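# Clear the desk onto closet shelves and shut closet

## Task

Move every object currently on the desk onto the closet's shelves, then close the closet completely. It counts only if, at the end, the robot is upright and not leaning, it is neither holding nor touching anything it picked up, nothing stays in place only because the robot holds it there, and the robot has released everything and backed away.

## Robot and tools

ROBOT. A Hello Robot Stretch 3 with one arm. It has a two-wheeled base (0.33 m long, 0.34 m wide), a lift that slides up a mast, and a telescoping arm that reaches out to the robot's RIGHT side. The base cannot move sideways, so you drive it to shift the gripper forward or back. An on-the-spot turn pivots about the point midway between the drive wheels, 0.05 m behind the front edge. With the arm pulled in and the wrist folded, the turning sweep has a radius of 0.28 m. An unfolded level wrist reaches beyond that. Cameras: head_camera and nav_camera on the head, aimed by head_pan_rad and head_tilt_rad, and wrist_camera on the gripper.

FRAMES. Base frame: origin on the floor between the drive wheels, x forward, y left, z up. hand_pose is reported in it, at the point where the closed fingertips meet. With all wrist joints at zero, that frame's x points up, y points back along the arm toward the mast, and z points to the robot's rear. Odometry frame is the base frame at the start. Heading is positive to the left, from -3.142 to 3.142.

execute_actions takes "actions", a list run in order. Each action may hold "robot", "steps" (1 to 450 control steps at 30 per second, default 1) and "until" (ends the action early once every condition is true). An action with only "steps" just waits. An empty list returns the current state and images. If any value is invalid or out of range, the whole call is rejected and nothing new runs.

"robot" is one command, a list of up to 8 commands run in sequence (each starts after the previous one ends "done"), or {"stop": true} to brake everything and clear the queue. In a list, {"pause_s": s} waits up to 15 s. A command may contain:
- "base": exactly one of {"translate_m": d}, a straight drive offset in metres from where the base is when that command starts, forward positive, |d| at most 1; or {"rotate_rad": d}, a turn offset in radians, counter-clockwise (left) positive, |d| at most 3.2.
- "joints": absolute targets by name; unnamed joints keep their current target. lift_m 0 to 1.1 (arm height on mast); arm_m 0 to 0.52 (extension); wrist_yaw_rad -1.345 to 4.42 (0 is along the arm, positive swings toward the front, 3.0 folds over the base); wrist_pitch_rad -1.57 to 0.451 (0 level, negative tips fingers down); wrist_roll_rad -2.911 to 2.911 (0 fingers side by side); gripper_m -0.089 to 0.179 (larger is wider; the true fingertip gap is smaller by about 0.007 m when almost shut and 0.025 m when fully open, and zero below 0.007); head_pan_rad -3.953 to 1.73 (0 forward, positive left, -1.57 looks along the arm); head_tilt_rad -1.53 to 0.419 (negative looks down).
- "contact_limits": {"arm_m": effort %} from 1 to 100, the effort at which the arm motion halts; lower is gentler.
A new command overrides at once; whatever it names retargets, and any older queue remainder is discarded.

To wait until all motion ends, use "steps": 450 with "until": {"robot": {"status": "ended"}}. Other conditions compare fields such as lift_m, lift_m_goal, lift_m_status, base_status, translate_m, rotate_rad, refusals, queue, queue_left with "=", "!=", "<", "<=", ">", ">=", e.g. {"lift_m": [">", 0.3]}. {"any": {"status": "ended"}} fires when any one motion or the queue finishes.

SPEED. Full base speed (0.30 m/s, 1.9 rad/s) needs the arm stowed: lift_m under 0.30, arm_m under 0.03, wrist_yaw_rad over 2.54; otherwise 0.10 m/s and 0.63 rad/s.

GRIPPING. Close to a value below the object's width; lower squeezes harder, but overly hard squeezing triggers a stall guard that weakens the hold. Release by opening at least 0.02 past the value where contact began. Neither the reading nor "done" proves something is held; check the cameras.

SAFE WRIST MOVES. Fold or unfold the wrist only with lift_m between 0.32 and 0.95, wrist_pitch_rad -0.4 and roll near 0; once folded, lift can go down to 0.25. If yaw is below -0.4, keep pitch at -0.5 or lower.

RESULTS. Lines include base_status (with progress and goal in brackets), joint_goals, joint_status, measured_speeds, refusals/queue/queue_left, base_odometry, turned_by_wheels and turned_by_imu, base_tilt (degrees, forward and right positive), motor_effort (% with peak in brackets), lidar_m (12 sectors of 30 degrees, first straight ahead, counting counter-clockwise, at 0.17 m height), wrist_depth_mm and head_depth_mm (7x7 grids of median depth). Status words: moving, done, off_target (stuck away from goal, still pushing), contact_stop (arm or lift hit something and went slack), time_out, stopped, not_commanded, torque_fault (a wrist servo shut off for about 10 s and goals to it are refused). Lines starting "refused:", "dropped:" or "replaced:" explain rejected or ended commands; "robot.on_its_own" reports goals the robot changed itself, slack or off joints, abnormal efforts at rest, and tilt.

AVOID. Pushing on something rigid with the gripper above about 0.45 m can tip the robot; never push again after a contact_stop. Do not drive while holding, hooking or pressing something fixed. If the base snags, reverse the last move in small steps; if tilted, pull the gripper free and lower lift_m to about 0.2. Avoid drops, slams, hard hits and long wrist strain. Something may occasionally nudge loose objects. Let all motion finish before calling finished_scene with the scene number.

Each tool is called after "Emit:" as name(argument=value, ...) on one line, values as JSON.

## Session

Emit:
execute_actions(actions=[])

Scene clock: 0.00 s.
robot.base_odometry: x=+0.000 y=+0.000 heading=+0.000 (m, m, rad; robot's odometry frame)
robot.turned_by_wheels: +0.000 (rad since the last result)
robot.turned_by_imu: +0.000 (rad since the last result)
robot.base_tilt: forward=-0.5 right=-1.7 (deg)
robot.lidar_m: 2.07 2.12 2.72 2.55 2.61 2.09 1.58 1.75 1.27 1.19 1.24 1.60
robot.head_depth_mm: 1977 2766 2719 2783 2752 2772 2327 / 1951 2711 2736 2709 2715 2786 2208 / 1981 2019 2011 2016 2012 2016 2023 / 1960 1989 2012 2010 1991 1987 2042 / 1857 1999 1999 1979 1996 1985 2012 / 1774 1956 1975 1982 1973 1971 1988 / 1784 1956 1996 1978 1984 1953 1954
robot.base_status: not_commanded
robot.joint_positions: lift_m=+0.573 arm_m=-0.003 wrist_yaw_rad=+2.901 wrist_pitch_rad=-0.568 wrist_roll_rad=+0.006 gripper_m=+0.037 head_pan_rad=+0.017 head_tilt_rad=+0.012
robot.joint_goals: lift_m=+0.573 arm_m=-0.003 wrist_yaw_rad=+2.901 wrist_pitch_rad=-0.568 wrist_roll_rad=+0.006 gripper_m=+0.037 head_pan_rad=+0.017 head_tilt_rad=+0.012
robot.joint_status: lift_m=not_commanded arm_m=not_commanded wrist_yaw_rad=not_commanded wrist_pitch_rad=not_commanded wrist_roll_rad=not_commanded gripper_m=not_commanded head_pan_rad=not_commanded head_tilt_rad=not_commanded
robot.measured_speeds: translate_m=+0.000 rotate_rad=+0.000 lift_m=+0.000 arm_m=+0.000 wrist_yaw_rad=+0.000 wrist_pitch_rad=+0.000 wrist_roll_rad=+0.000 head_pan_rad=+0.000 head_tilt_rad=+0.000
robot: refusals=0 queue=idle queue_left=0
robot.motor_effort: left_wheel=+0 right_wheel=-1 lift_m=+30 arm_m=+1 wrist_yaw_rad=-1 wrist_pitch_rad=+7 wrist_roll_rad=-1 gripper_m=+1 head_pan_rad=+1 head_tilt_rad=+1 (%)
robot.hand_pose: x=+0.0271 y=+0.0552 z=+0.5540 quat_wxyz=(+0.279, +0.699, +0.115, +0.648) (m; robot's base frame)
robot.wrist_depth_mm: - - - - - - - / - - - - - - - / - - - - - - - / - 976 - 963 994 994 998 / 858 863 880 849 814 822 823 / 741 743 - 728 721 734 730 / 647 656 - 663 640 647 646
pictures: head_camera (sideways: a quarter turn clockwise sets it upright), nav_camera (sideways: a quarter turn counterclockwise sets it upright), wrist_camera
Images, in order (width x height): head_camera 896x504, nav_camera 672x504, wrist_camera 644x364.

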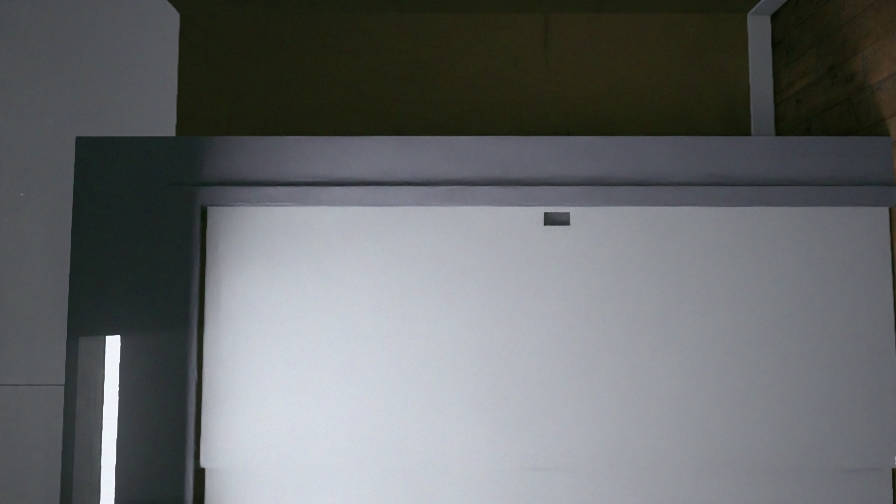

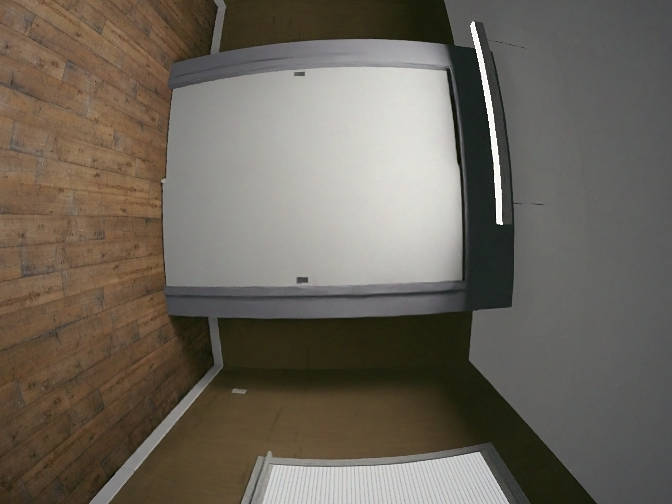

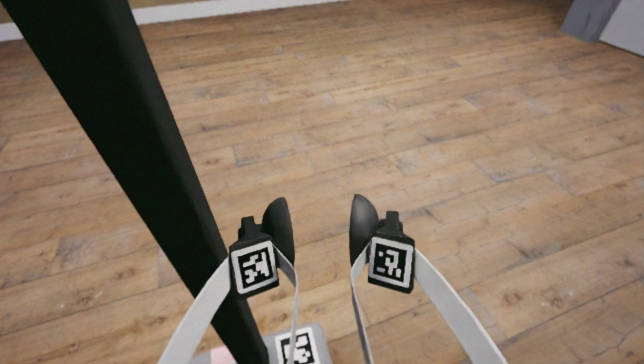

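Emit:
execute_actions(actions=[{"robot":{"joints":{"head_pan_rad":-2.2,"head_tilt_rad":-0.4}},"steps":90,"until":{"robot":{"status":"ended"}}}])

Emit:
execute_actions(actions=[{"robot":{"joints":{"head_pan_rad":-3.9,"head_tilt_rad":-0.4}},"steps":90,"until":{"robot":{"status":"ended"}}}])

Emit:
execute_actions(actions=[{"robot":{"joints":{"head_pan_rad":1.5,"head_tilt_rad":-0.4}},"steps":150,"until":{"robot":{"status":"ended"}}}])

Scene clock: 6.53 s.
robot.base_odometry: x=+0.000 y=+0.000 heading=+0.000 (m, m, rad; robot's odometry frame)
robot.turned_by_wheels: +0.000 (rad since the last result)
robot.turned_by_imu: +0.001 (rad since the last result)
robot.base_tilt: forward=-0.5 right=-1.7 (deg)
robot.lidar_m: 2.07 2.12 2.72 2.56 2.61 2.10 1.57 1.75 1.27 1.19 1.24 1.60
robot.head_depth_mm: 1798 1933 1771 2215 2036 1750 1409 / 1620 1748 1861 2092 2190 1744 1412 / 1486 1588 1717 1890 2016 1742 1420 / 1363 1454 1571 1696 1839 1766 1414 / 1241 1314 1409 1508 1629 1672 1416 / 1155 1230 1289 1391 1490 1595 1419 / 1083 1136 1206 1281 1360 1462 1425
robot.base_status: not_commanded
robot.joint_positions: lift_m=+0.573 arm_m=-0.003 wrist_yaw_rad=+2.901 wrist_pitch_rad=-0.568 wrist_roll_rad=+0.006 gripper_m=+0.037 head_pan_rad=-2.193 head_tilt_rad=-0.395
robot.joint_goals: lift_m=+0.573 arm_m=-0.003 wrist_yaw_rad=+2.901 wrist_pitch_rad=-0.568 wrist_roll_rad=+0.006 gripper_m=+0.037 head_pan_rad=-2.200 head_tilt_rad=-0.400
robot.joint_status: lift_m=not_commanded arm_m=not_commanded wrist_yaw_rad=not_commanded wrist_pitch_rad=not_commanded wrist_roll_rad=not_commanded gripper_m=not_commanded head_pan_rad=done head_tilt_rad=done
robot.measured_speeds: translate_m=+0.000 rotate_rad=+0.000 lift_m=+0.000 arm_m=+0.000 wrist_yaw_rad=+0.000 wrist_pitch_rad=+0.000 wrist_roll_rad=+0.000 head_pan_rad=+0.000 head_tilt_rad=+0.000
robot: refusals=0 queue=done queue_left=0
robot.motor_effort: left_wheel=+0(0) right_wheel=-1(1) lift_m=+30(30) arm_m=+0(0) wrist_yaw_rad=+0(1) wrist_pitch_rad=+7(7) wrist_roll_rad=+0(1) gripper_m=+0(0) head_pan_rad=-2(30) head_tilt_rad=-2(20) (%)
robot.hand_pose: x=+0.0271 y=+0.0552 z=+0.5540 quat_wxyz=(+0.279, +0.699, +0.115, +0.648) (m; robot's base frame)
robot.wrist_depth_mm: - - - - - - - / - - - - - - - / - - - - - - - / - 957 - 992 950 - 946 / 851 836 857 828 817 825 825 / 728 742 - 749 707 716 730 / 670 646 - 657 639 641 636
pictures: head_camera (sideways: a quarter turn clockwise sets it upright), nav_camera (sideways: a quarter turn counterclockwise sets it upright), wrist_camera
Images, in order (width x height): head_camera 896x504, nav_camera 672x504, wrist_camera 644x364.

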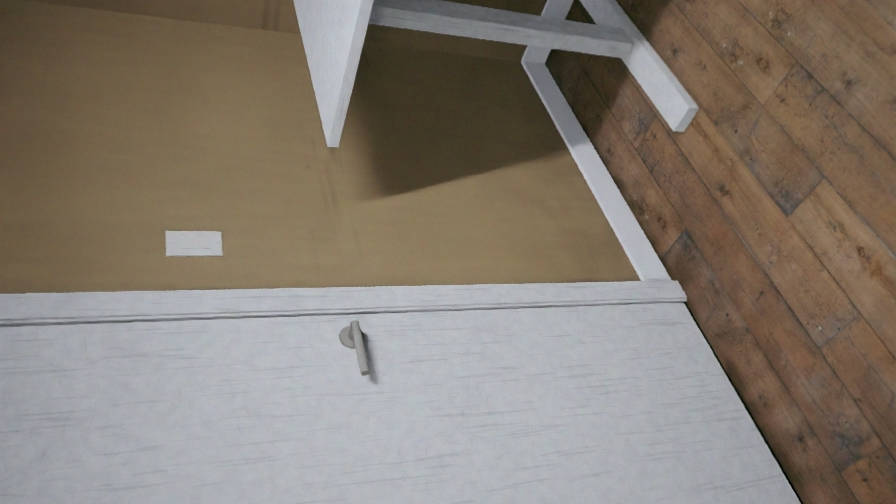

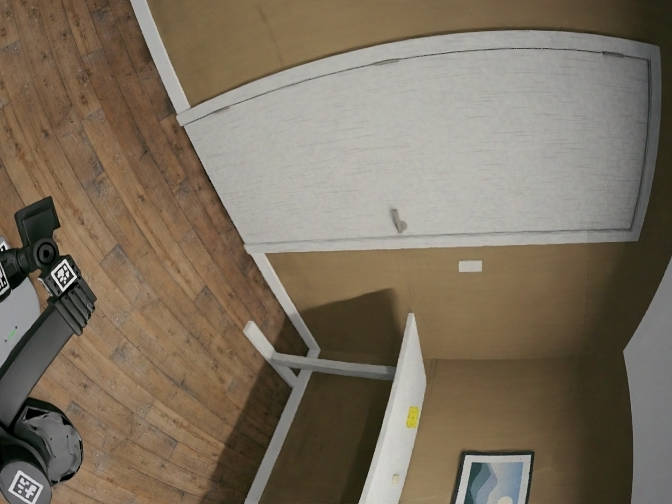

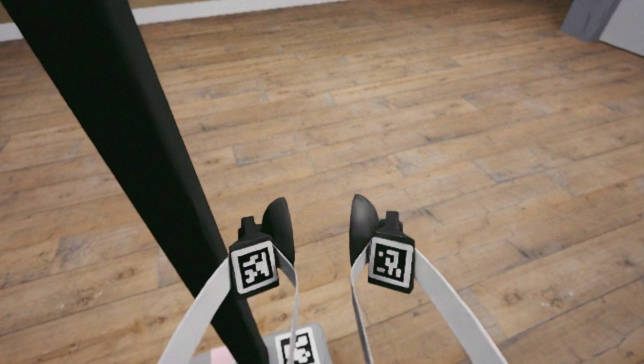

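Scene clock: 7.90 s.
robot.base_odometry: x=+0.000 y=+0.000 heading=+0.000 (m, m, rad; robot's odometry frame)
robot.turned_by_wheels: +0.000 (rad since the last result)
robot.turned_by_imu: +0.000 (rad since the last result)
robot.base_tilt: forward=-0.5 right=-1.7 (deg)
robot.lidar_m: 2.07 2.13 2.72 2.56 2.61 2.10 1.58 1.75 1.27 1.19 1.24 1.61
robot.head_depth_mm: - - - - - - - / 2537 2640 2891 - - - - / 2666 2833 3057 3071 2290 1739 1418 / 2516 2679 2937 3017 2259 1736 1420 / 2288 2434 2620 2736 2234 1740 1412 / 2104 2239 2344 2548 2240 1745 1412 / 1946 2059 2169 2288 2276 1742 1424
robot.base_status: not_commanded
robot.joint_positions: lift_m=+0.573 arm_m=-0.003 wrist_yaw_rad=+2.901 wrist_pitch_rad=-0.568 wrist_roll_rad=+0.006 gripper_m=+0.037 head_pan_rad=-3.893 head_tilt_rad=-0.395
robot.joint_goals: lift_m=+0.573 arm_m=-0.003 wrist_yaw_rad=+2.901 wrist_pitch_rad=-0.568 wrist_roll_rad=+0.006 gripper_m=+0.037 head_pan_rad=-3.900 head_tilt_rad=-0.400
robot.joint_status: lift_m=not_commanded arm_m=not_commanded wrist_yaw_rad=not_commanded wrist_pitch_rad=not_commanded wrist_roll_rad=not_commanded gripper_m=not_commanded head_pan_rad=done head_tilt_rad=done
robot.measured_speeds: translate_m=+0.000 rotate_rad=+0.000 lift_m=+0.000 arm_m=+0.000 wrist_yaw_rad=+0.000 wrist_pitch_rad=+0.000 wrist_roll_rad=+0.000 head_pan_rad=+0.000 head_tilt_rad=+0.000
robot: refusals=0 queue=done queue_left=0
robot.motor_effort: left_wheel=+0(0) right_wheel=-1(1) lift_m=+31(31) arm_m=+1(1) wrist_yaw_rad=-1(1) wrist_pitch_rad=+7(7) wrist_roll_rad=+0(0) gripper_m=+0(0) head_pan_rad=-2(25) head_tilt_rad=-2(1) (%)
robot.hand_pose: x=+0.0271 y=+0.0552 z=+0.5540 quat_wxyz=(+0.279, +0.699, +0.115, +0.648) (m; robot's base frame)
robot.wrist_depth_mm: - - - - - - - / - - - - - - - / - - - - - - - / - - - - 939 997 977 / 844 859 871 811 835 817 819 / 731 737 - 722 721 713 730 / 659 639 - 646 654 631 638
pictures: head_camera (sideways: a quarter turn clockwise sets it upright), nav_camera (sideways: a quarter turn counterclockwise sets it upright), wrist_camera
Images, in order (width x height): head_camera 896x504, nav_camera 672x504, wrist_camera 644x364.

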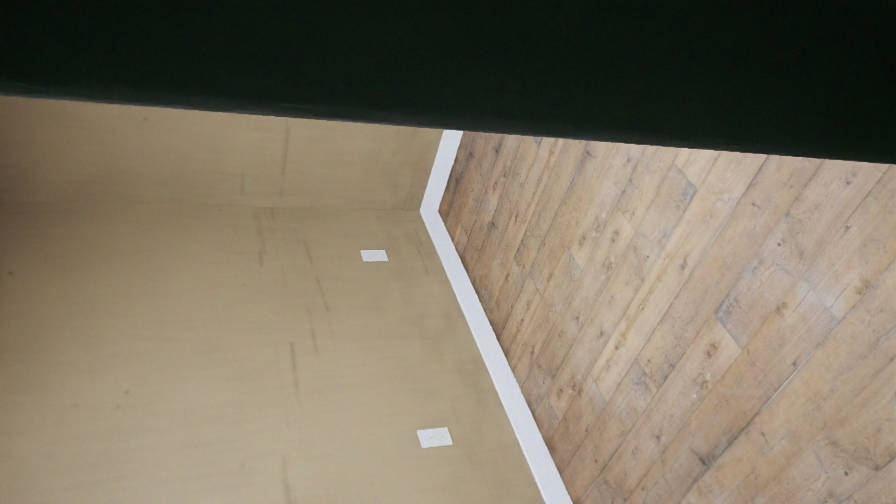

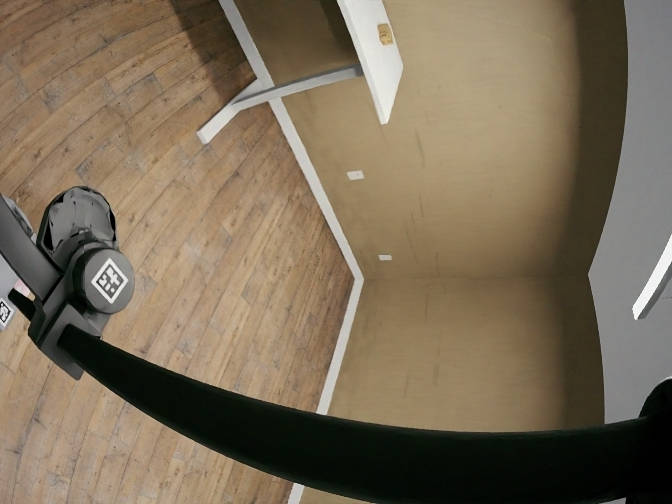

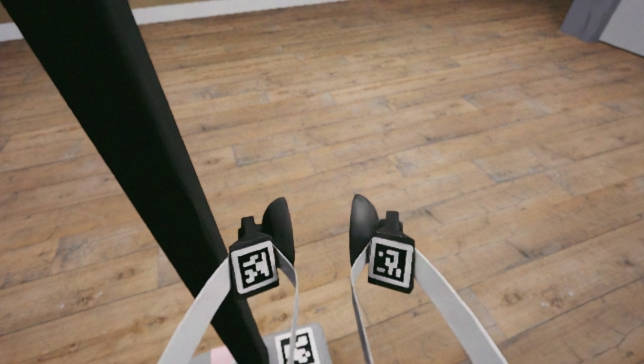

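Scene clock: 10.80 s.
robot.base_odometry: x=+0.000 y=+0.000 heading=+0.000 (m, m, rad; robot's odometry frame)
robot.turned_by_wheels: +0.000 (rad since the last result)
robot.turned_by_imu: +0.000 (rad since the last result)
robot.base_tilt: forward=-0.6 right=-1.7 (deg)
robot.lidar_m: 2.08 2.12 2.71 2.56 2.60 2.09 1.58 1.75 1.27 1.19 1.24 1.61
robot.head_depth_mm: 2314 2510 2685 2827 2291 1711 1414 / 2289 2436 2605 2851 2243 1743 1409 / 2248 2402 2563 2740 2234 1747 1413 / 2211 2354 2539 2702 2281 1736 1415 / 2163 2292 2499 2676 2266 1757 1417 / 2157 2273 2448 2616 2238 1749 1426 / 2115 2251 2391 2542 2255 1737 1411
robot.base_status: not_commanded
robot.joint_positions: lift_m=+0.573 arm_m=-0.003 wrist_yaw_rad=+2.901 wrist_pitch_rad=-0.568 wrist_roll_rad=+0.006 gripper_m=+0.037 head_pan_rad=+1.493 head_tilt_rad=-0.395
robot.joint_goals: lift_m=+0.573 arm_m=-0.003 wrist_yaw_rad=+2.901 wrist_pitch_rad=-0.568 wrist_roll_rad=+0.006 gripper_m=+0.037 head_pan_rad=+1.500 head_tilt_rad=-0.400
robot.joint_status: lift_m=not_commanded arm_m=not_commanded wrist_yaw_rad=not_commanded wrist_pitch_rad=not_commanded wrist_roll_rad=not_commanded gripper_m=not_commanded head_pan_rad=done head_tilt_rad=done
robot.measured_speeds: translate_m=+0.000 rotate_rad=+0.000 lift_m=+0.000 arm_m=+0.000 wrist_yaw_rad=+0.000 wrist_pitch_rad=+0.000 wrist_roll_rad=+0.000 head_pan_rad=+0.000 head_tilt_rad=+0.000
robot: refusals=0 queue=done queue_left=0
robot.motor_effort: left_wheel=+0(0) right_wheel=-1(1) lift_m=+31(31) arm_m=+0(1) wrist_yaw_rad=-1(0) wrist_pitch_rad=+7(8) wrist_roll_rad=-1(1) gripper_m=+1(0) head_pan_rad=+3(29) head_tilt_rad=-2(2) (%)
robot.hand_pose: x=+0.0271 y=+0.0552 z=+0.5540 quat_wxyz=(+0.279, +0.699, +0.115, +0.648) (m; robot's base frame)
robot.wrist_depth_mm: - - - - - - - / - - - - - - - / - - - - - - - / - 950 - - 963 955 965 / 828 845 860 839 816 842 845 / 746 724 - 742 702 711 724 / 658 659 - 651 647 650 627
pictures: head_camera (sideways: a quarter turn clockwise sets it upright), nav_camera (sideways: a quarter turn counterclockwise sets it upright), wrist_camera
Images, in order (width x height): head_camera 896x504, nav_camera 672x504, wrist_camera 644x364.

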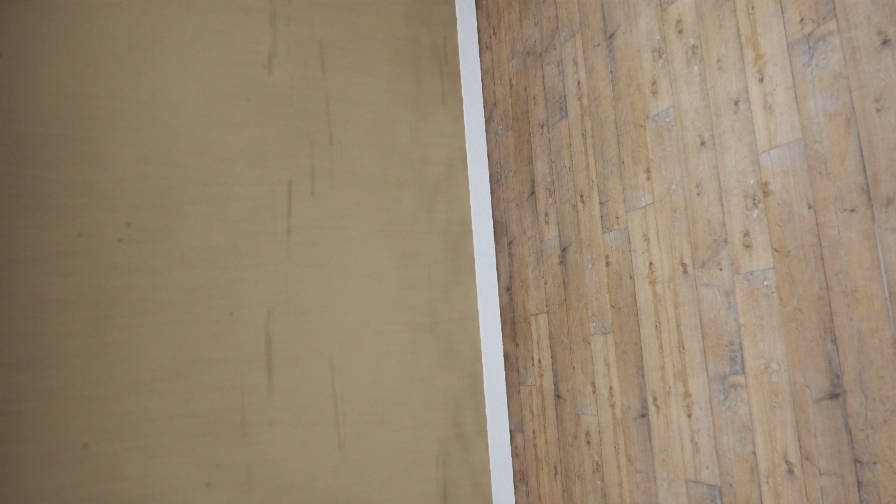

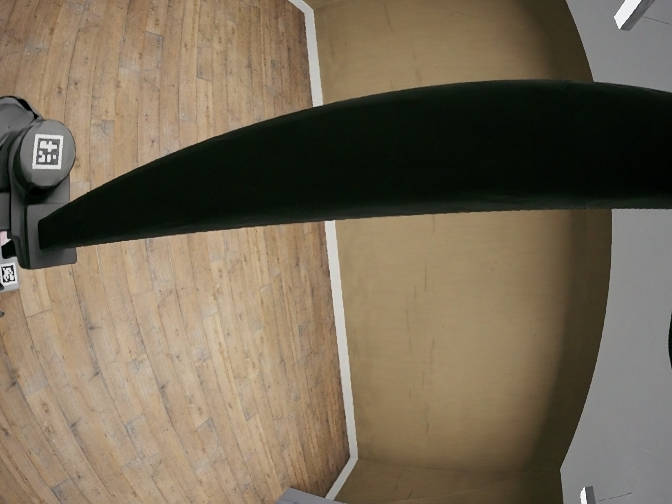

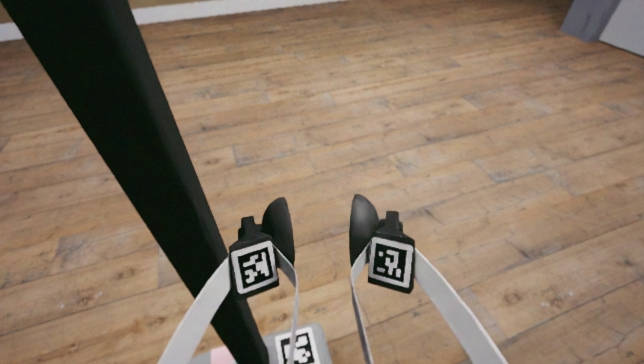

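Emit:
execute_actions(actions=[{"robot":[{"joints":{"lift_m":0.28,"head_pan_rad":0,"head_tilt_rad":-0.2}},{"base":{"translate_m":1.0}},{"base":{"translate_m":0.4}}],"steps":450,"until":{"robot":{"status":"ended"}}}])

Emit:
execute_actions(actions=[{"robot":[{"base":{"rotate_rad":1.571},"joints":{"head_pan_rad":-1.57,"head_tilt_rad":-0.3}},{"joints":{"lift_m":0.9,"wrist_pitch_rad":-0.4}},{"joints":{"wrist_yaw_rad":0,"gripper_m":0.0}},{"joints":{"wrist_pitch_rad":0,"lift_m":1.0}}],"steps":450,"until":{"robot":{"status":"ended"}}}])

Scene clock: 29.90 s.
robot.base_odometry: x=+1.400 y=+0.000 heading=+0.000 (m, m, rad; robot's odometry frame)
robot.turned_by_wheels: +0.000 (rad since the last result)
robot.turned_by_imu: +0.015 (rad since the last result)
robot.base_tilt: forward=-0.6 right=-1.7 (deg)
robot.lidar_m: 0.68 0.70 0.97 2.65 2.72 3.56 2.97 1.70 1.18 1.12 1.14 0.69
robot.head_depth_mm: 558 578 601 631 661 695 732 / 580 599 623 648 673 702 731 / 575 598 621 646 678 707 743 / 573 592 616 642 670 701 734 / 566 587 613 638 665 693 727 / 562 584 608 629 657 686 720 / 559 579 601 627 653 678 710
robot.base_status: done (translate_m +0.4000 of +0.4000)
robot.joint_positions: lift_m=+0.280 arm_m=-0.003 wrist_yaw_rad=+2.901 wrist_pitch_rad=-0.568 wrist_roll_rad=+0.006 gripper_m=+0.037 head_pan_rad=+0.007 head_tilt_rad=-0.210
robot.joint_goals: lift_m=+0.280 arm_m=-0.003 wrist_yaw_rad=+2.901 wrist_pitch_rad=-0.568 wrist_roll_rad=+0.006 gripper_m=+0.037 head_pan_rad=+0.000 head_tilt_rad=-0.200
robot.joint_status: lift_m=done arm_m=not_commanded wrist_yaw_rad=not_commanded wrist_pitch_rad=not_commanded wrist_roll_rad=not_commanded gripper_m=not_commanded head_pan_rad=done head_tilt_rad=done
robot.measured_speeds: translate_m=+0.000 rotate_rad=+0.000 lift_m=+0.000 arm_m=+0.000 wrist_yaw_rad=+0.000 wrist_pitch_rad=+0.000 wrist_roll_rad=+0.000 head_pan_rad=+0.000 head_tilt_rad=+0.000
robot: refusals=0 queue=done queue_left=0
robot.motor_effort: left_wheel=-1(9) right_wheel=+1(8) lift_m=+17(26) arm_m=+0(1) wrist_yaw_rad=-1(1) wrist_pitch_rad=+7(7) wrist_roll_rad=-1(0) gripper_m=+0(0) head_pan_rad=-2(27) head_tilt_rad=+3(16) (%)
robot.hand_pose: x=+0.0271 y=+0.0552 z=+0.2610 quat_wxyz=(+0.279, +0.699, +0.115, +0.648) (m; robot's base frame)
robot.wrist_depth_mm: - - - - - 776 573 / 891 901 858 843 831 766 588 / 694 - 675 698 690 674 613 / 574 561 567 565 566 555 544 / 495 490 - 493 478 480 481 / 442 - - 423 415 419 417 / - - - - 374 375 367
pictures: head_camera (sideways: a quarter turn clockwise sets it upright), nav_camera (sideways: a quarter turn counterclockwise sets it upright), wrist_camera
Images, in order (width x height): head_camera 896x504, nav_camera 672x504, wrist_camera 644x364.

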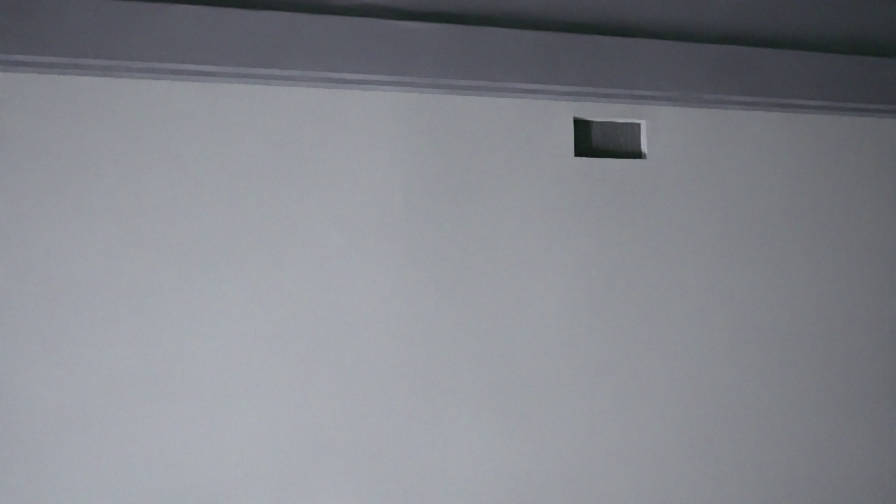

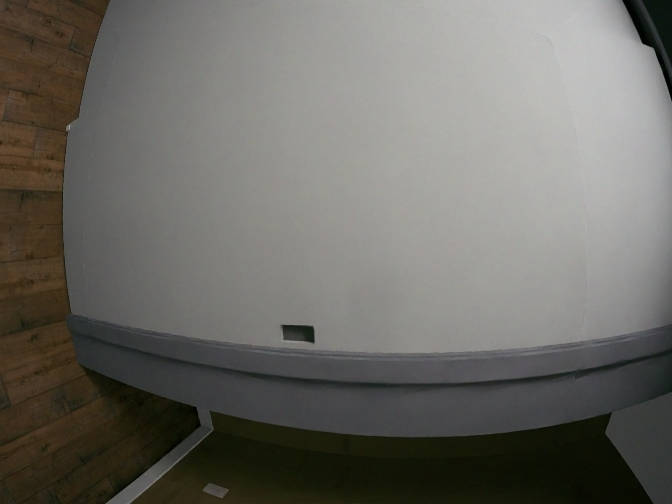

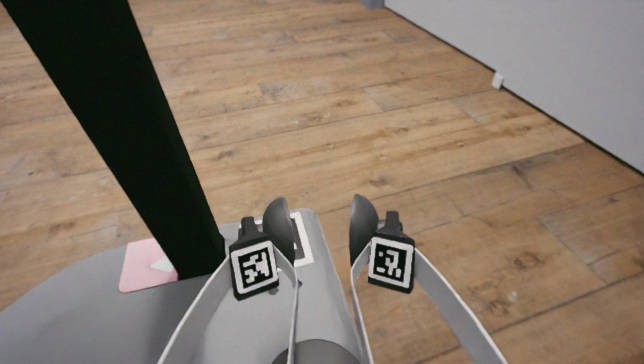

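Scene clock: 42.47 s.
robot.base_odometry: x=+1.400 y=+0.000 heading=+1.571 (m, m, rad; robot's odometry frame)
robot.turned_by_wheels: +1.571 (rad since the last result)
robot.turned_by_imu: +1.574 (rad since the last result)
robot.base_tilt: forward=-0.5 right=-1.8 (deg)
robot.lidar_m: 2.66 2.72 3.57 3.37 1.70 1.18 1.12 1.14 0.69 0.68 0.70 0.97
robot.head_depth_mm: 551 581 614 655 695 733 - / 571 601 634 668 704 727 - / 568 600 631 669 704 - - / 565 593 629 660 694 - - / 558 590 622 656 699 745 800 / 556 585 617 652 694 737 791 / 553 579 610 645 686 731 778
robot.base_status: done (rotate_rad +1.5708 of +1.5710)
robot.joint_positions: lift_m=+1.000 arm_m=-0.003 wrist_yaw_rad=+0.002 wrist_pitch_rad=-0.021 wrist_roll_rad=+0.006 gripper_m=+0.000 head_pan_rad=-1.563 head_tilt_rad=-0.297
robot.joint_goals: lift_m=+1.000 arm_m=-0.003 wrist_yaw_rad=+0.000 wrist_pitch_rad=+0.000 wrist_roll_rad=+0.006 gripper_m=+0.000 head_pan_rad=-1.570 head_tilt_rad=-0.300
robot.joint_status: lift_m=done arm_m=not_commanded wrist_yaw_rad=done wrist_pitch_rad=done wrist_roll_rad=not_commanded gripper_m=done head_pan_rad=done head_tilt_rad=done
robot.measured_speeds: translate_m=+0.000 rotate_rad=+0.000 lift_m=+0.000 arm_m=+0.000 wrist_yaw_rad=+0.000 wrist_pitch_rad=+0.000 wrist_roll_rad=+0.000 head_pan_rad=+0.000 head_tilt_rad=+0.000
robot: refusals=0 queue=done queue_left=0
robot.motor_effort: left_wheel=-4(10) right_wheel=+4(11) lift_m=+42(51) arm_m=+0(0) wrist_yaw_rad=-2(1) wrist_pitch_rad=+12(14) wrist_roll_rad=-1(0) gripper_m=-3(98) head_pan_rad=-2(28) head_tilt_rad=-1(9) (%)
robot.hand_pose: x=-0.0208 y=-0.3977 z=+1.1089 quat_wxyz=(+0.705, +0.008, -0.709, -0.007) (m; robot's base frame)
robot.wrist_depth_mm: 377 389 393 402 411 403 - / 390 398 404 417 416 413 - / 408 413 415 436 434 436 - / 420 426 438 436 452 450 - / 435 441 456 - 460 469 - / 453 462 478 486 472 491 - / 476 478 494 503 515 513 -
pictures: head_camera (sideways: a quarter turn clockwise sets it upright), nav_camera (sideways: a quarter turn counterclockwise sets it upright), wrist_camera
Images, in order (width x height): head_camera 896x504, nav_camera 672x504, wrist_camera 644x364.

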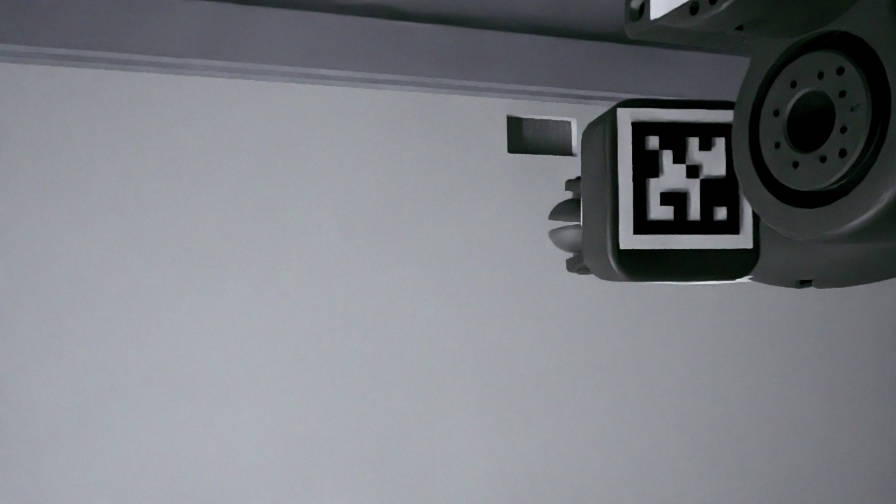

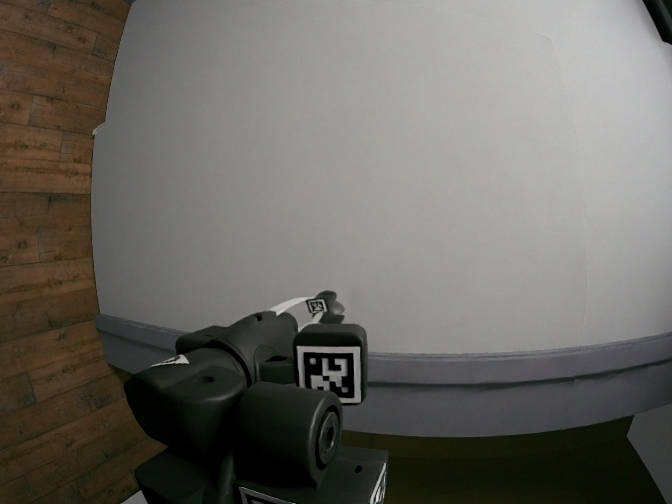

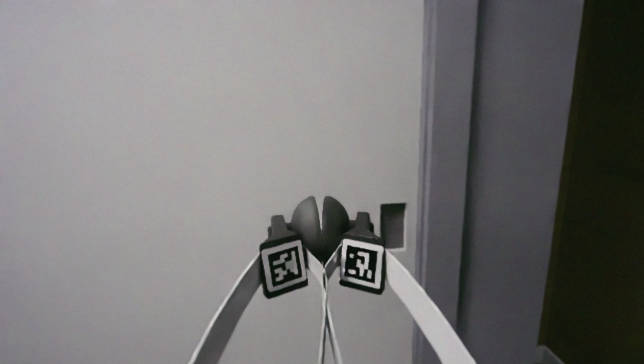

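Emit:
execute_actions(actions=[{"robot":{"base":{"translate_m":-0.105},"joints":{"lift_m":0.92,"arm_m":0.1}},"steps":150,"until":{"robot":{"status":"ended"}}}])

Scene clock: 48.00 s.
robot.base_odometry: x=+1.400 y=-0.105 heading=+1.571 (m, m, rad; robot's odometry frame)
robot.turned_by_wheels: +0.000 (rad since the last result)
robot.turned_by_imu: +0.000 (rad since the last result)
robot.base_tilt: forward=-0.5 right=-1.7 (deg)
robot.lidar_m: 2.76 2.83 3.55 2.99 1.54 1.07 1.01 1.03 0.71 0.67 0.70 0.92
robot.head_depth_mm: 569 597 632 668 714 747 - / 559 590 627 665 708 - - / 557 584 617 653 688 - - / 571 601 633 672 711 - 825 / 566 594 628 665 706 753 806 / 561 590 624 661 700 746 798 / 557 587 620 654 693 740 790
robot.base_status: done (translate_m -0.1050 of -0.1050)
robot.joint_positions: lift_m=+0.920 arm_m=+0.100 wrist_yaw_rad=+0.002 wrist_pitch_rad=-0.020 wrist_roll_rad=+0.006 gripper_m=+0.000 head_pan_rad=-1.563 head_tilt_rad=-0.297
robot.joint_goals: lift_m=+0.920 arm_m=+0.100 wrist_yaw_rad=+0.000 wrist_pitch_rad=+0.000 wrist_roll_rad=+0.006 gripper_m=+0.000 head_pan_rad=-1.570 head_tilt_rad=-0.300
robot.joint_status: lift_m=done arm_m=done wrist_yaw_rad=done wrist_pitch_rad=done wrist_roll_rad=not_commanded gripper_m=done head_pan_rad=done head_tilt_rad=done
robot.measured_speeds: translate_m=+0.000 rotate_rad=+0.000 lift_m=+0.000 arm_m=+0.000 wrist_yaw_rad=+0.000 wrist_pitch_rad=+0.000 wrist_roll_rad=+0.000 head_pan_rad=+0.000 head_tilt_rad=+0.000
robot: refusals=0 queue=done queue_left=0
robot.motor_effort: left_wheel=-4(9) right_wheel=+3(5) lift_m=+17(45) arm_m=+4(3) wrist_yaw_rad=-2(2) wrist_pitch_rad=+12(12) wrist_roll_rad=-1(0) gripper_m=-3(3) head_pan_rad=-2(3) head_tilt_rad=-2(1) (%)
robot.hand_pose: x=-0.0210 y=-0.5003 z=+1.0299 quat_wxyz=(+0.705, +0.008, -0.709, -0.007) (m; robot's base frame)
robot.wrist_depth_mm: 296 304 311 313 294 317 965 / 307 314 320 329 307 323 - / 320 327 332 333 324 337 - / 333 338 344 348 342 350 - / 343 350 354 - 354 361 - / 359 361 367 386 366 380 - / 367 372 391 385 371 394 -
pictures: head_camera (sideways: a quarter turn clockwise sets it upright), nav_camera (sideways: a quarter turn counterclockwise sets it upright), wrist_camera
Images, in order (width x height): head_camera 896x504, nav_camera 672x504, wrist_camera 644x364.

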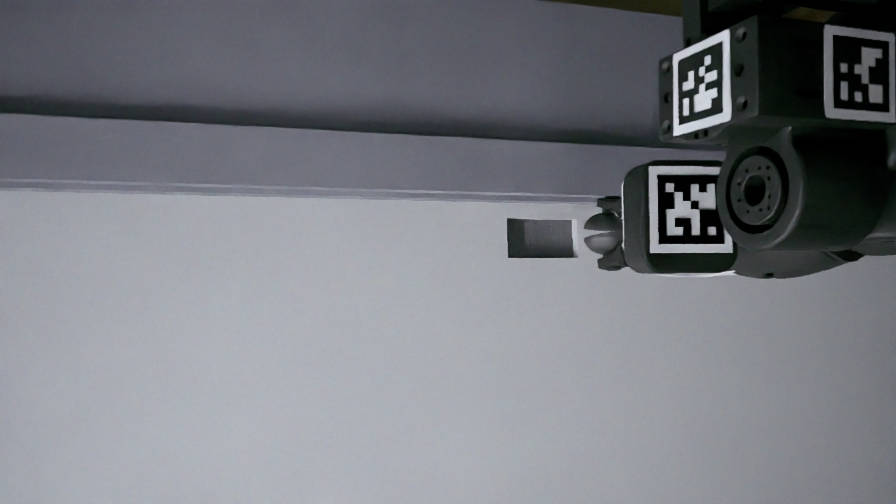

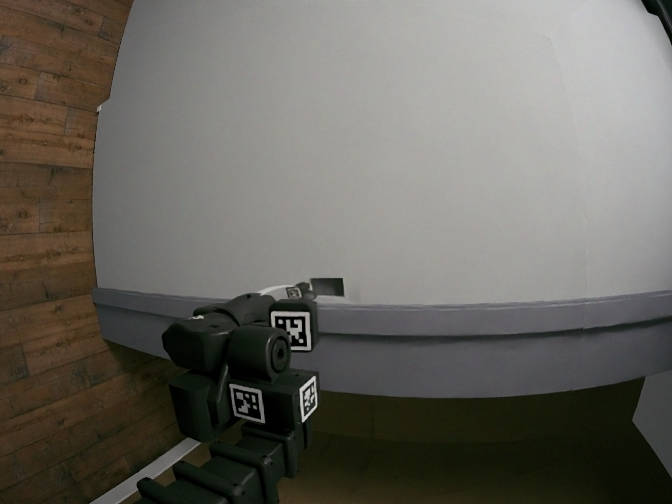

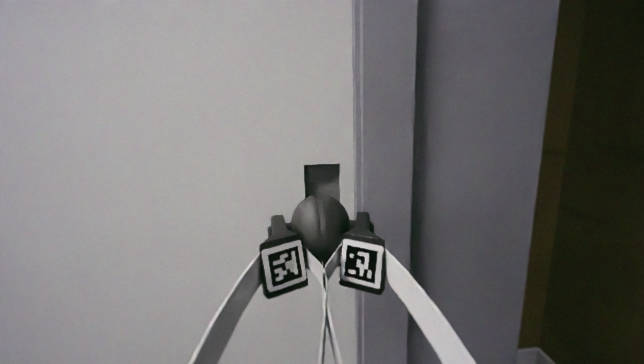

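Emit:
execute_actions(actions=[{"robot":{"joints":{"lift_m":0.875,"arm_m":0.22}},"steps":150,"until":{"robot":{"status":"ended"}}}])

Scene clock: 54.40 s.
robot.base_odometry: x=+1.400 y=-0.105 heading=+1.571 (m, m, rad; robot's odometry frame)
robot.turned_by_wheels: +0.000 (rad since the last result)
robot.turned_by_imu: +0.001 (rad since the last result)
robot.base_tilt: forward=-0.5 right=-1.7 (deg)
robot.lidar_m: 2.76 2.83 3.56 2.98 1.54 1.07 1.01 1.03 0.71 0.67 0.70 0.92
robot.head_depth_mm: 568 598 632 672 717 - - / 557 590 625 664 701 - 834 / 555 584 615 653 681 - 808 / 569 601 633 669 710 762 825 / 568 595 630 665 707 751 806 / 561 590 621 659 698 744 795 / 557 585 619 654 693 737 786
robot.base_status: done (translate_m -0.1050 of -0.1050)
robot.joint_positions: lift_m=+0.875 arm_m=+0.220 wrist_yaw_rad=+0.002 wrist_pitch_rad=-0.020 wrist_roll_rad=+0.006 gripper_m=+0.000 head_pan_rad=-1.563 head_tilt_rad=-0.297
robot.joint_goals: lift_m=+0.875 arm_m=+0.220 wrist_yaw_rad=+0.000 wrist_pitch_rad=+0.000 wrist_roll_rad=+0.006 gripper_m=+0.000 head_pan_rad=-1.570 head_tilt_rad=-0.300
robot.joint_status: lift_m=done arm_m=done wrist_yaw_rad=done wrist_pitch_rad=done wrist_roll_rad=not_commanded gripper_m=done head_pan_rad=done head_tilt_rad=done
robot.measured_speeds: translate_m=+0.000 rotate_rad=+0.000 lift_m=+0.000 arm_m=+0.000 wrist_yaw_rad=+0.000 wrist_pitch_rad=+0.000 wrist_roll_rad=+0.000 head_pan_rad=+0.000 head_tilt_rad=+0.000
robot: refusals=0 queue=done queue_left=0
robot.motor_effort: left_wheel=-4(4) right_wheel=+3(3) lift_m=+17(15) arm_m=+3(4) wrist_yaw_rad=-2(2) wrist_pitch_rad=+12(12) wrist_roll_rad=+0(1) gripper_m=-2(3) head_pan_rad=-3(3) head_tilt_rad=-1(2) (%)
robot.hand_pose: x=-0.0210 y=-0.6203 z=+0.9849 quat_wxyz=(+0.705, +0.008, -0.709, -0.007) (m; robot's base frame)
robot.wrist_depth_mm: 195 198 202 206 183 198 203 / 201 204 210 215 190 206 212 / 209 212 219 223 197 215 218 / 217 220 225 239 202 221 227 / 225 228 232 - 211 233 238 / 231 236 240 247 221 241 247 / 240 246 253 258 230 252 261
pictures: head_camera (sideways: a quarter turn clockwise sets it upright), nav_camera (sideways: a quarter turn counterclockwise sets it upright), wrist_camera
Images, in order (width x height): head_camera 896x504, nav_camera 672x504, wrist_camera 644x364.

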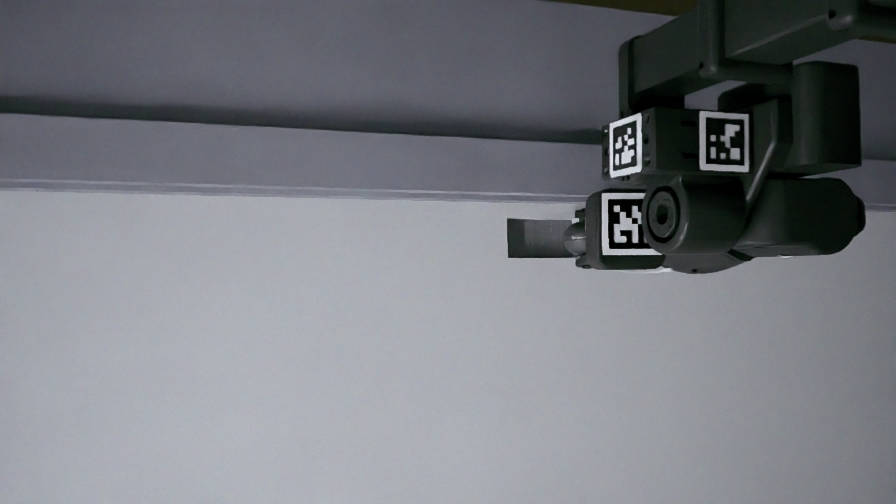

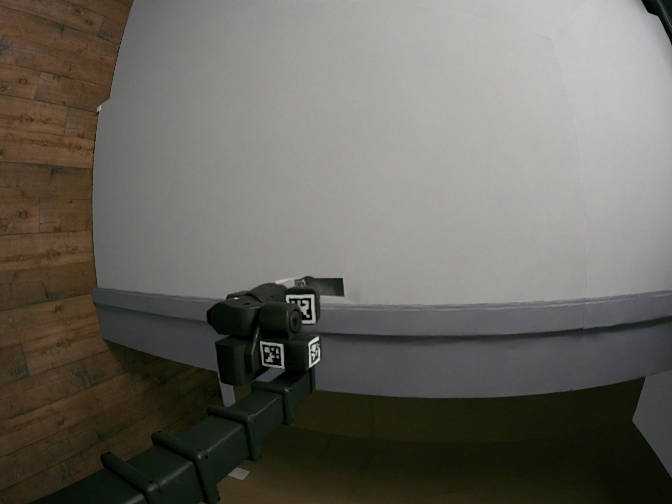

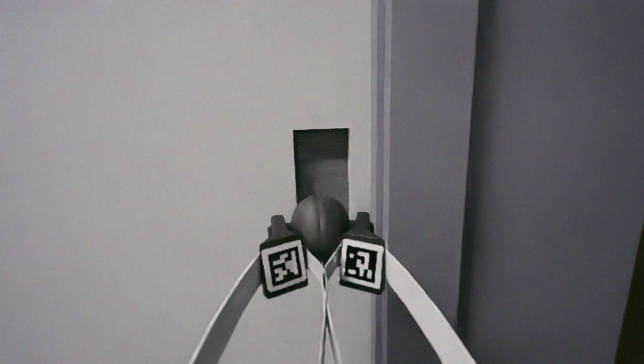

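Emit:
execute_actions(actions=[{"robot":{"joints":{"arm_m":0.32,"lift_m":0.885},"contact_limits":{"arm_m":10}},"steps":150,"until":{"robot":{"status":"ended"}}}])

Scene clock: 57.90 s.
robot.base_odometry: x=+1.400 y=-0.105 heading=+1.571 (m, m, rad; robot's odometry frame)
robot.turned_by_wheels: +0.000 (rad since the last result)
robot.turned_by_imu: -0.009 (rad since the last result)
robot.base_tilt: forward=-0.5 right=-1.7 (deg)
robot.lidar_m: 2.76 2.81 3.59 2.99 1.56 1.08 1.01 1.03 0.71 0.67 0.71 0.91
robot.head_depth_mm: 571 600 635 675 720 - 823 / 563 594 628 665 694 - 813 / 555 584 615 652 675 - 790 / 571 602 636 672 709 769 816 / 567 597 630 666 707 754 809 / 561 593 624 661 702 748 798 / 557 588 619 656 690 742 790
robot.base_status: done (translate_m -0.1050 of -0.1050)
robot.joint_positions: lift_m=+0.885 arm_m=+0.280 wrist_yaw_rad=+0.014 wrist_pitch_rad=-0.023 wrist_roll_rad=+0.006 gripper_m=+0.000 head_pan_rad=-1.563 head_tilt_rad=-0.297
robot.joint_goals: lift_m=+0.885 arm_m=+0.280 wrist_yaw_rad=+0.000 wrist_pitch_rad=+0.000 wrist_roll_rad=+0.006 gripper_m=+0.000 head_pan_rad=-1.570 head_tilt_rad=-0.300
robot.joint_status: lift_m=done arm_m=contact_stop wrist_yaw_rad=done wrist_pitch_rad=done wrist_roll_rad=not_commanded gripper_m=done head_pan_rad=done head_tilt_rad=done
robot.measured_speeds: translate_m=+0.001 rotate_rad=+0.000 lift_m=+0.000 arm_m=-0.002 wrist_yaw_rad=-0.010 wrist_pitch_rad=+0.000 wrist_roll_rad=+0.000 head_pan_rad=+0.000 head_tilt_rad=+0.000
robot: refusals=0 queue=dropped queue_left=0
robot.on_its_own: arm_m is slack since a contact_stop, until your next command for it (your +0.320 is given up)
robot.motor_effort: left_wheel=-2(8) right_wheel=-4(9) lift_m=+41(44) arm_m=+1(15) wrist_yaw_rad=-9(14) wrist_pitch_rad=+13(19) wrist_roll_rad=-1(1) gripper_m=-4(4) head_pan_rad=-2(3) head_tilt_rad=-1(2) (%)
robot.contact_limits: arm_m 10 (drawing in: default 15, maximum 25; extending or still: default 22, maximum 35)
robot.hand_pose: x=-0.0178 y=-0.6808 z=+0.9934 quat_wxyz=(+0.705, +0.013, -0.709, -0.003) (m; robot's base frame)
robot.wrist_depth_mm: 146 148 150 153 129 129 145 / 150 152 155 158 133 133 150 / 155 158 161 164 138 139 156 / 161 163 167 180 143 144 164 / 167 170 173 - 149 151 169 / 174 177 180 186 154 157 178 / 181 185 187 192 168 177 185
pictures: head_camera (sideways: a quarter turn clockwise sets it upright), nav_camera (sideways: a quarter turn counterclockwise sets it upright), wrist_camera
Images, in order (width x height): head_camera 896x504, nav_camera 672x504, wrist_camera 644x364.

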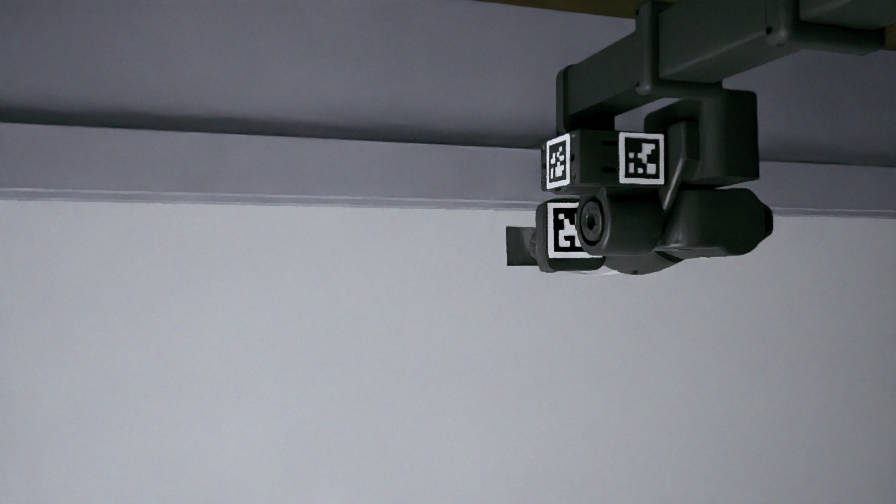

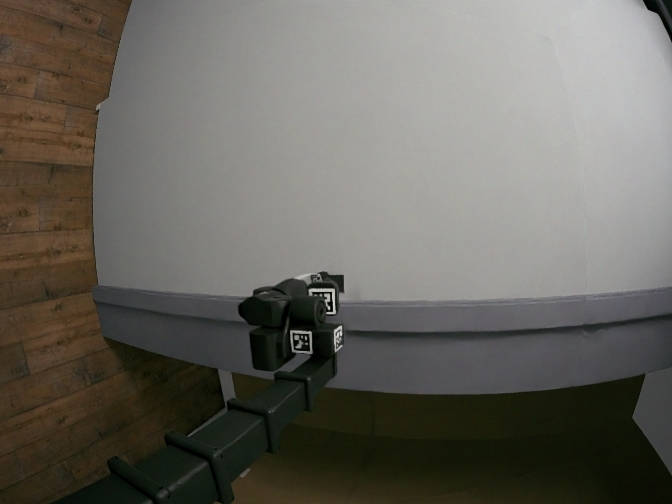

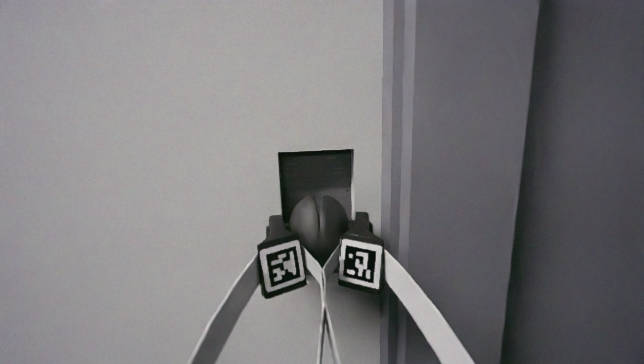

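Seems in. Hold the arm and drive a bit.

Emit:
execute_actions(actions=[{"robot":{"joints":{"arm_m":0.282},"base":{"translate_m":0.15}},"steps":150,"until":{"robot":{"status":"ended"}}}])

Scene clock: 61.93 s.
robot.base_odometry: x=+1.400 y=+0.045 heading=+1.571 (m, m, rad; robot's odometry frame)
robot.turned_by_wheels: +0.000 (rad since the last result)
robot.turned_by_imu: -0.168 (rad since the last result)
robot.base_tilt: forward=-0.6 right=-1.8 (deg)
robot.lidar_m: 1.42 2.65 3.11 2.98 2.15 1.29 1.13 1.13 0.75 0.67 0.67 0.79
robot.head_depth_mm: 601 635 676 723 774 - 884 / 578 616 654 695 727 - 854 / 569 597 631 671 693 - 811 / 574 605 637 678 708 761 821 / 560 590 621 657 696 741 794 / 548 574 607 638 677 719 766 / 533 562 589 621 658 699 740
robot.base_status: done (translate_m +0.1500 of +0.1500)
robot.joint_positions: lift_m=+0.885 arm_m=+0.281 wrist_yaw_rad=-0.013 wrist_pitch_rad=-0.024 wrist_roll_rad=+0.006 gripper_m=+0.000 head_pan_rad=-1.563 head_tilt_rad=-0.297
robot.joint_goals: lift_m=+0.885 arm_m=+0.282 wrist_yaw_rad=+0.000 wrist_pitch_rad=+0.000 wrist_roll_rad=+0.006 gripper_m=+0.000 head_pan_rad=-1.570 head_tilt_rad=-0.300
robot.joint_status: lift_m=done arm_m=done wrist_yaw_rad=done wrist_pitch_rad=done wrist_roll_rad=not_commanded gripper_m=done head_pan_rad=done head_tilt_rad=done
robot.measured_speeds: translate_m=+0.000 rotate_rad=+0.000 lift_m=+0.000 arm_m=+0.000 wrist_yaw_rad=+0.000 wrist_pitch_rad=+0.000 wrist_roll_rad=+0.000 head_pan_rad=+0.000 head_tilt_rad=+0.000
robot: refusals=0 queue=done queue_left=0
robot.motor_effort: left_wheel=-3(5) right_wheel=+6(15) lift_m=+41(41) arm_m=+7(5) wrist_yaw_rad=+8(10) wrist_pitch_rad=+14(14) wrist_roll_rad=+0(1) gripper_m=-4(5) head_pan_rad=-2(2) head_tilt_rad=-1(1) (%)
robot.hand_pose: x=-0.0247 y=-0.6816 z=+0.9931 quat_wxyz=(+0.705, +0.004, -0.709, -0.013) (m; robot's base frame)
robot.wrist_depth_mm: 131 137 147 158 142 149 181 / 134 142 151 164 148 172 187 / 138 146 156 168 153 179 197 / 141 150 160 182 161 185 208 / 147 155 167 - 165 193 220 / 151 160 172 190 172 204 228 / 156 166 182 195 180 214 243
pictures: head_camera (sideways: a quarter turn clockwise sets it upright), nav_camera (sideways: a quarter turn counterclockwise sets it upright), wrist_camera
Images, in order (width x height): head_camera 896x504, nav_camera 672x504, wrist_camera 644x364.

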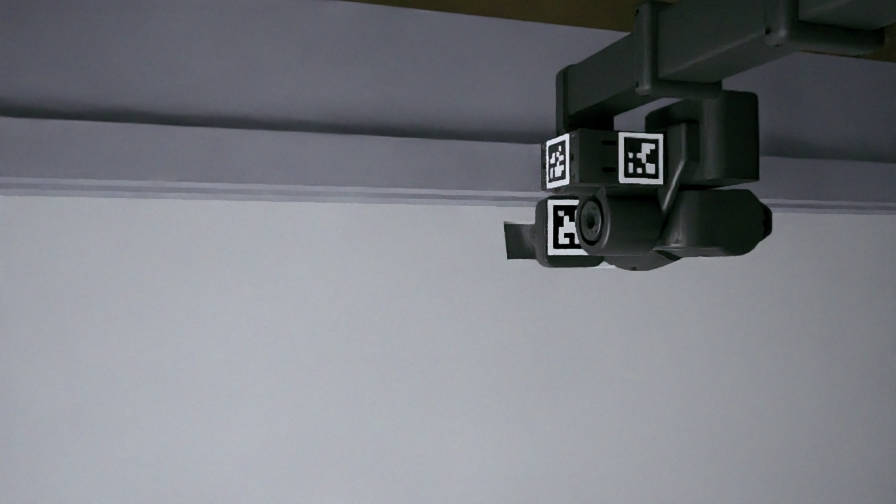

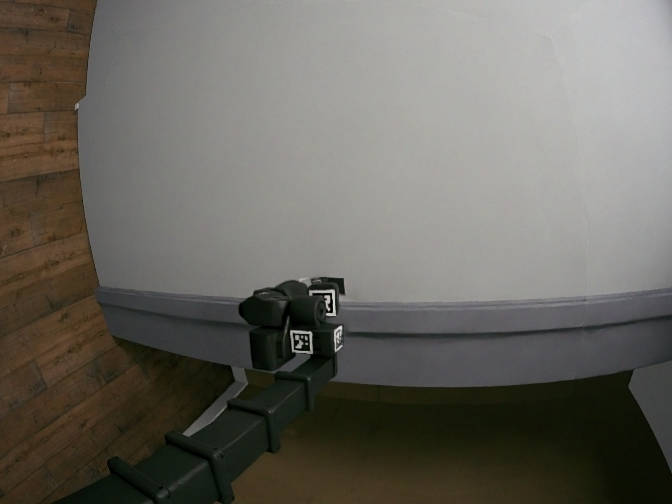

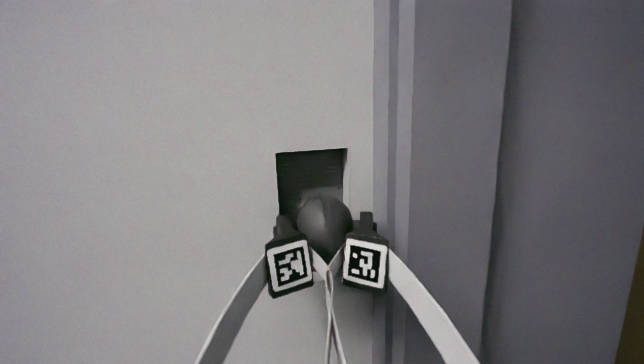

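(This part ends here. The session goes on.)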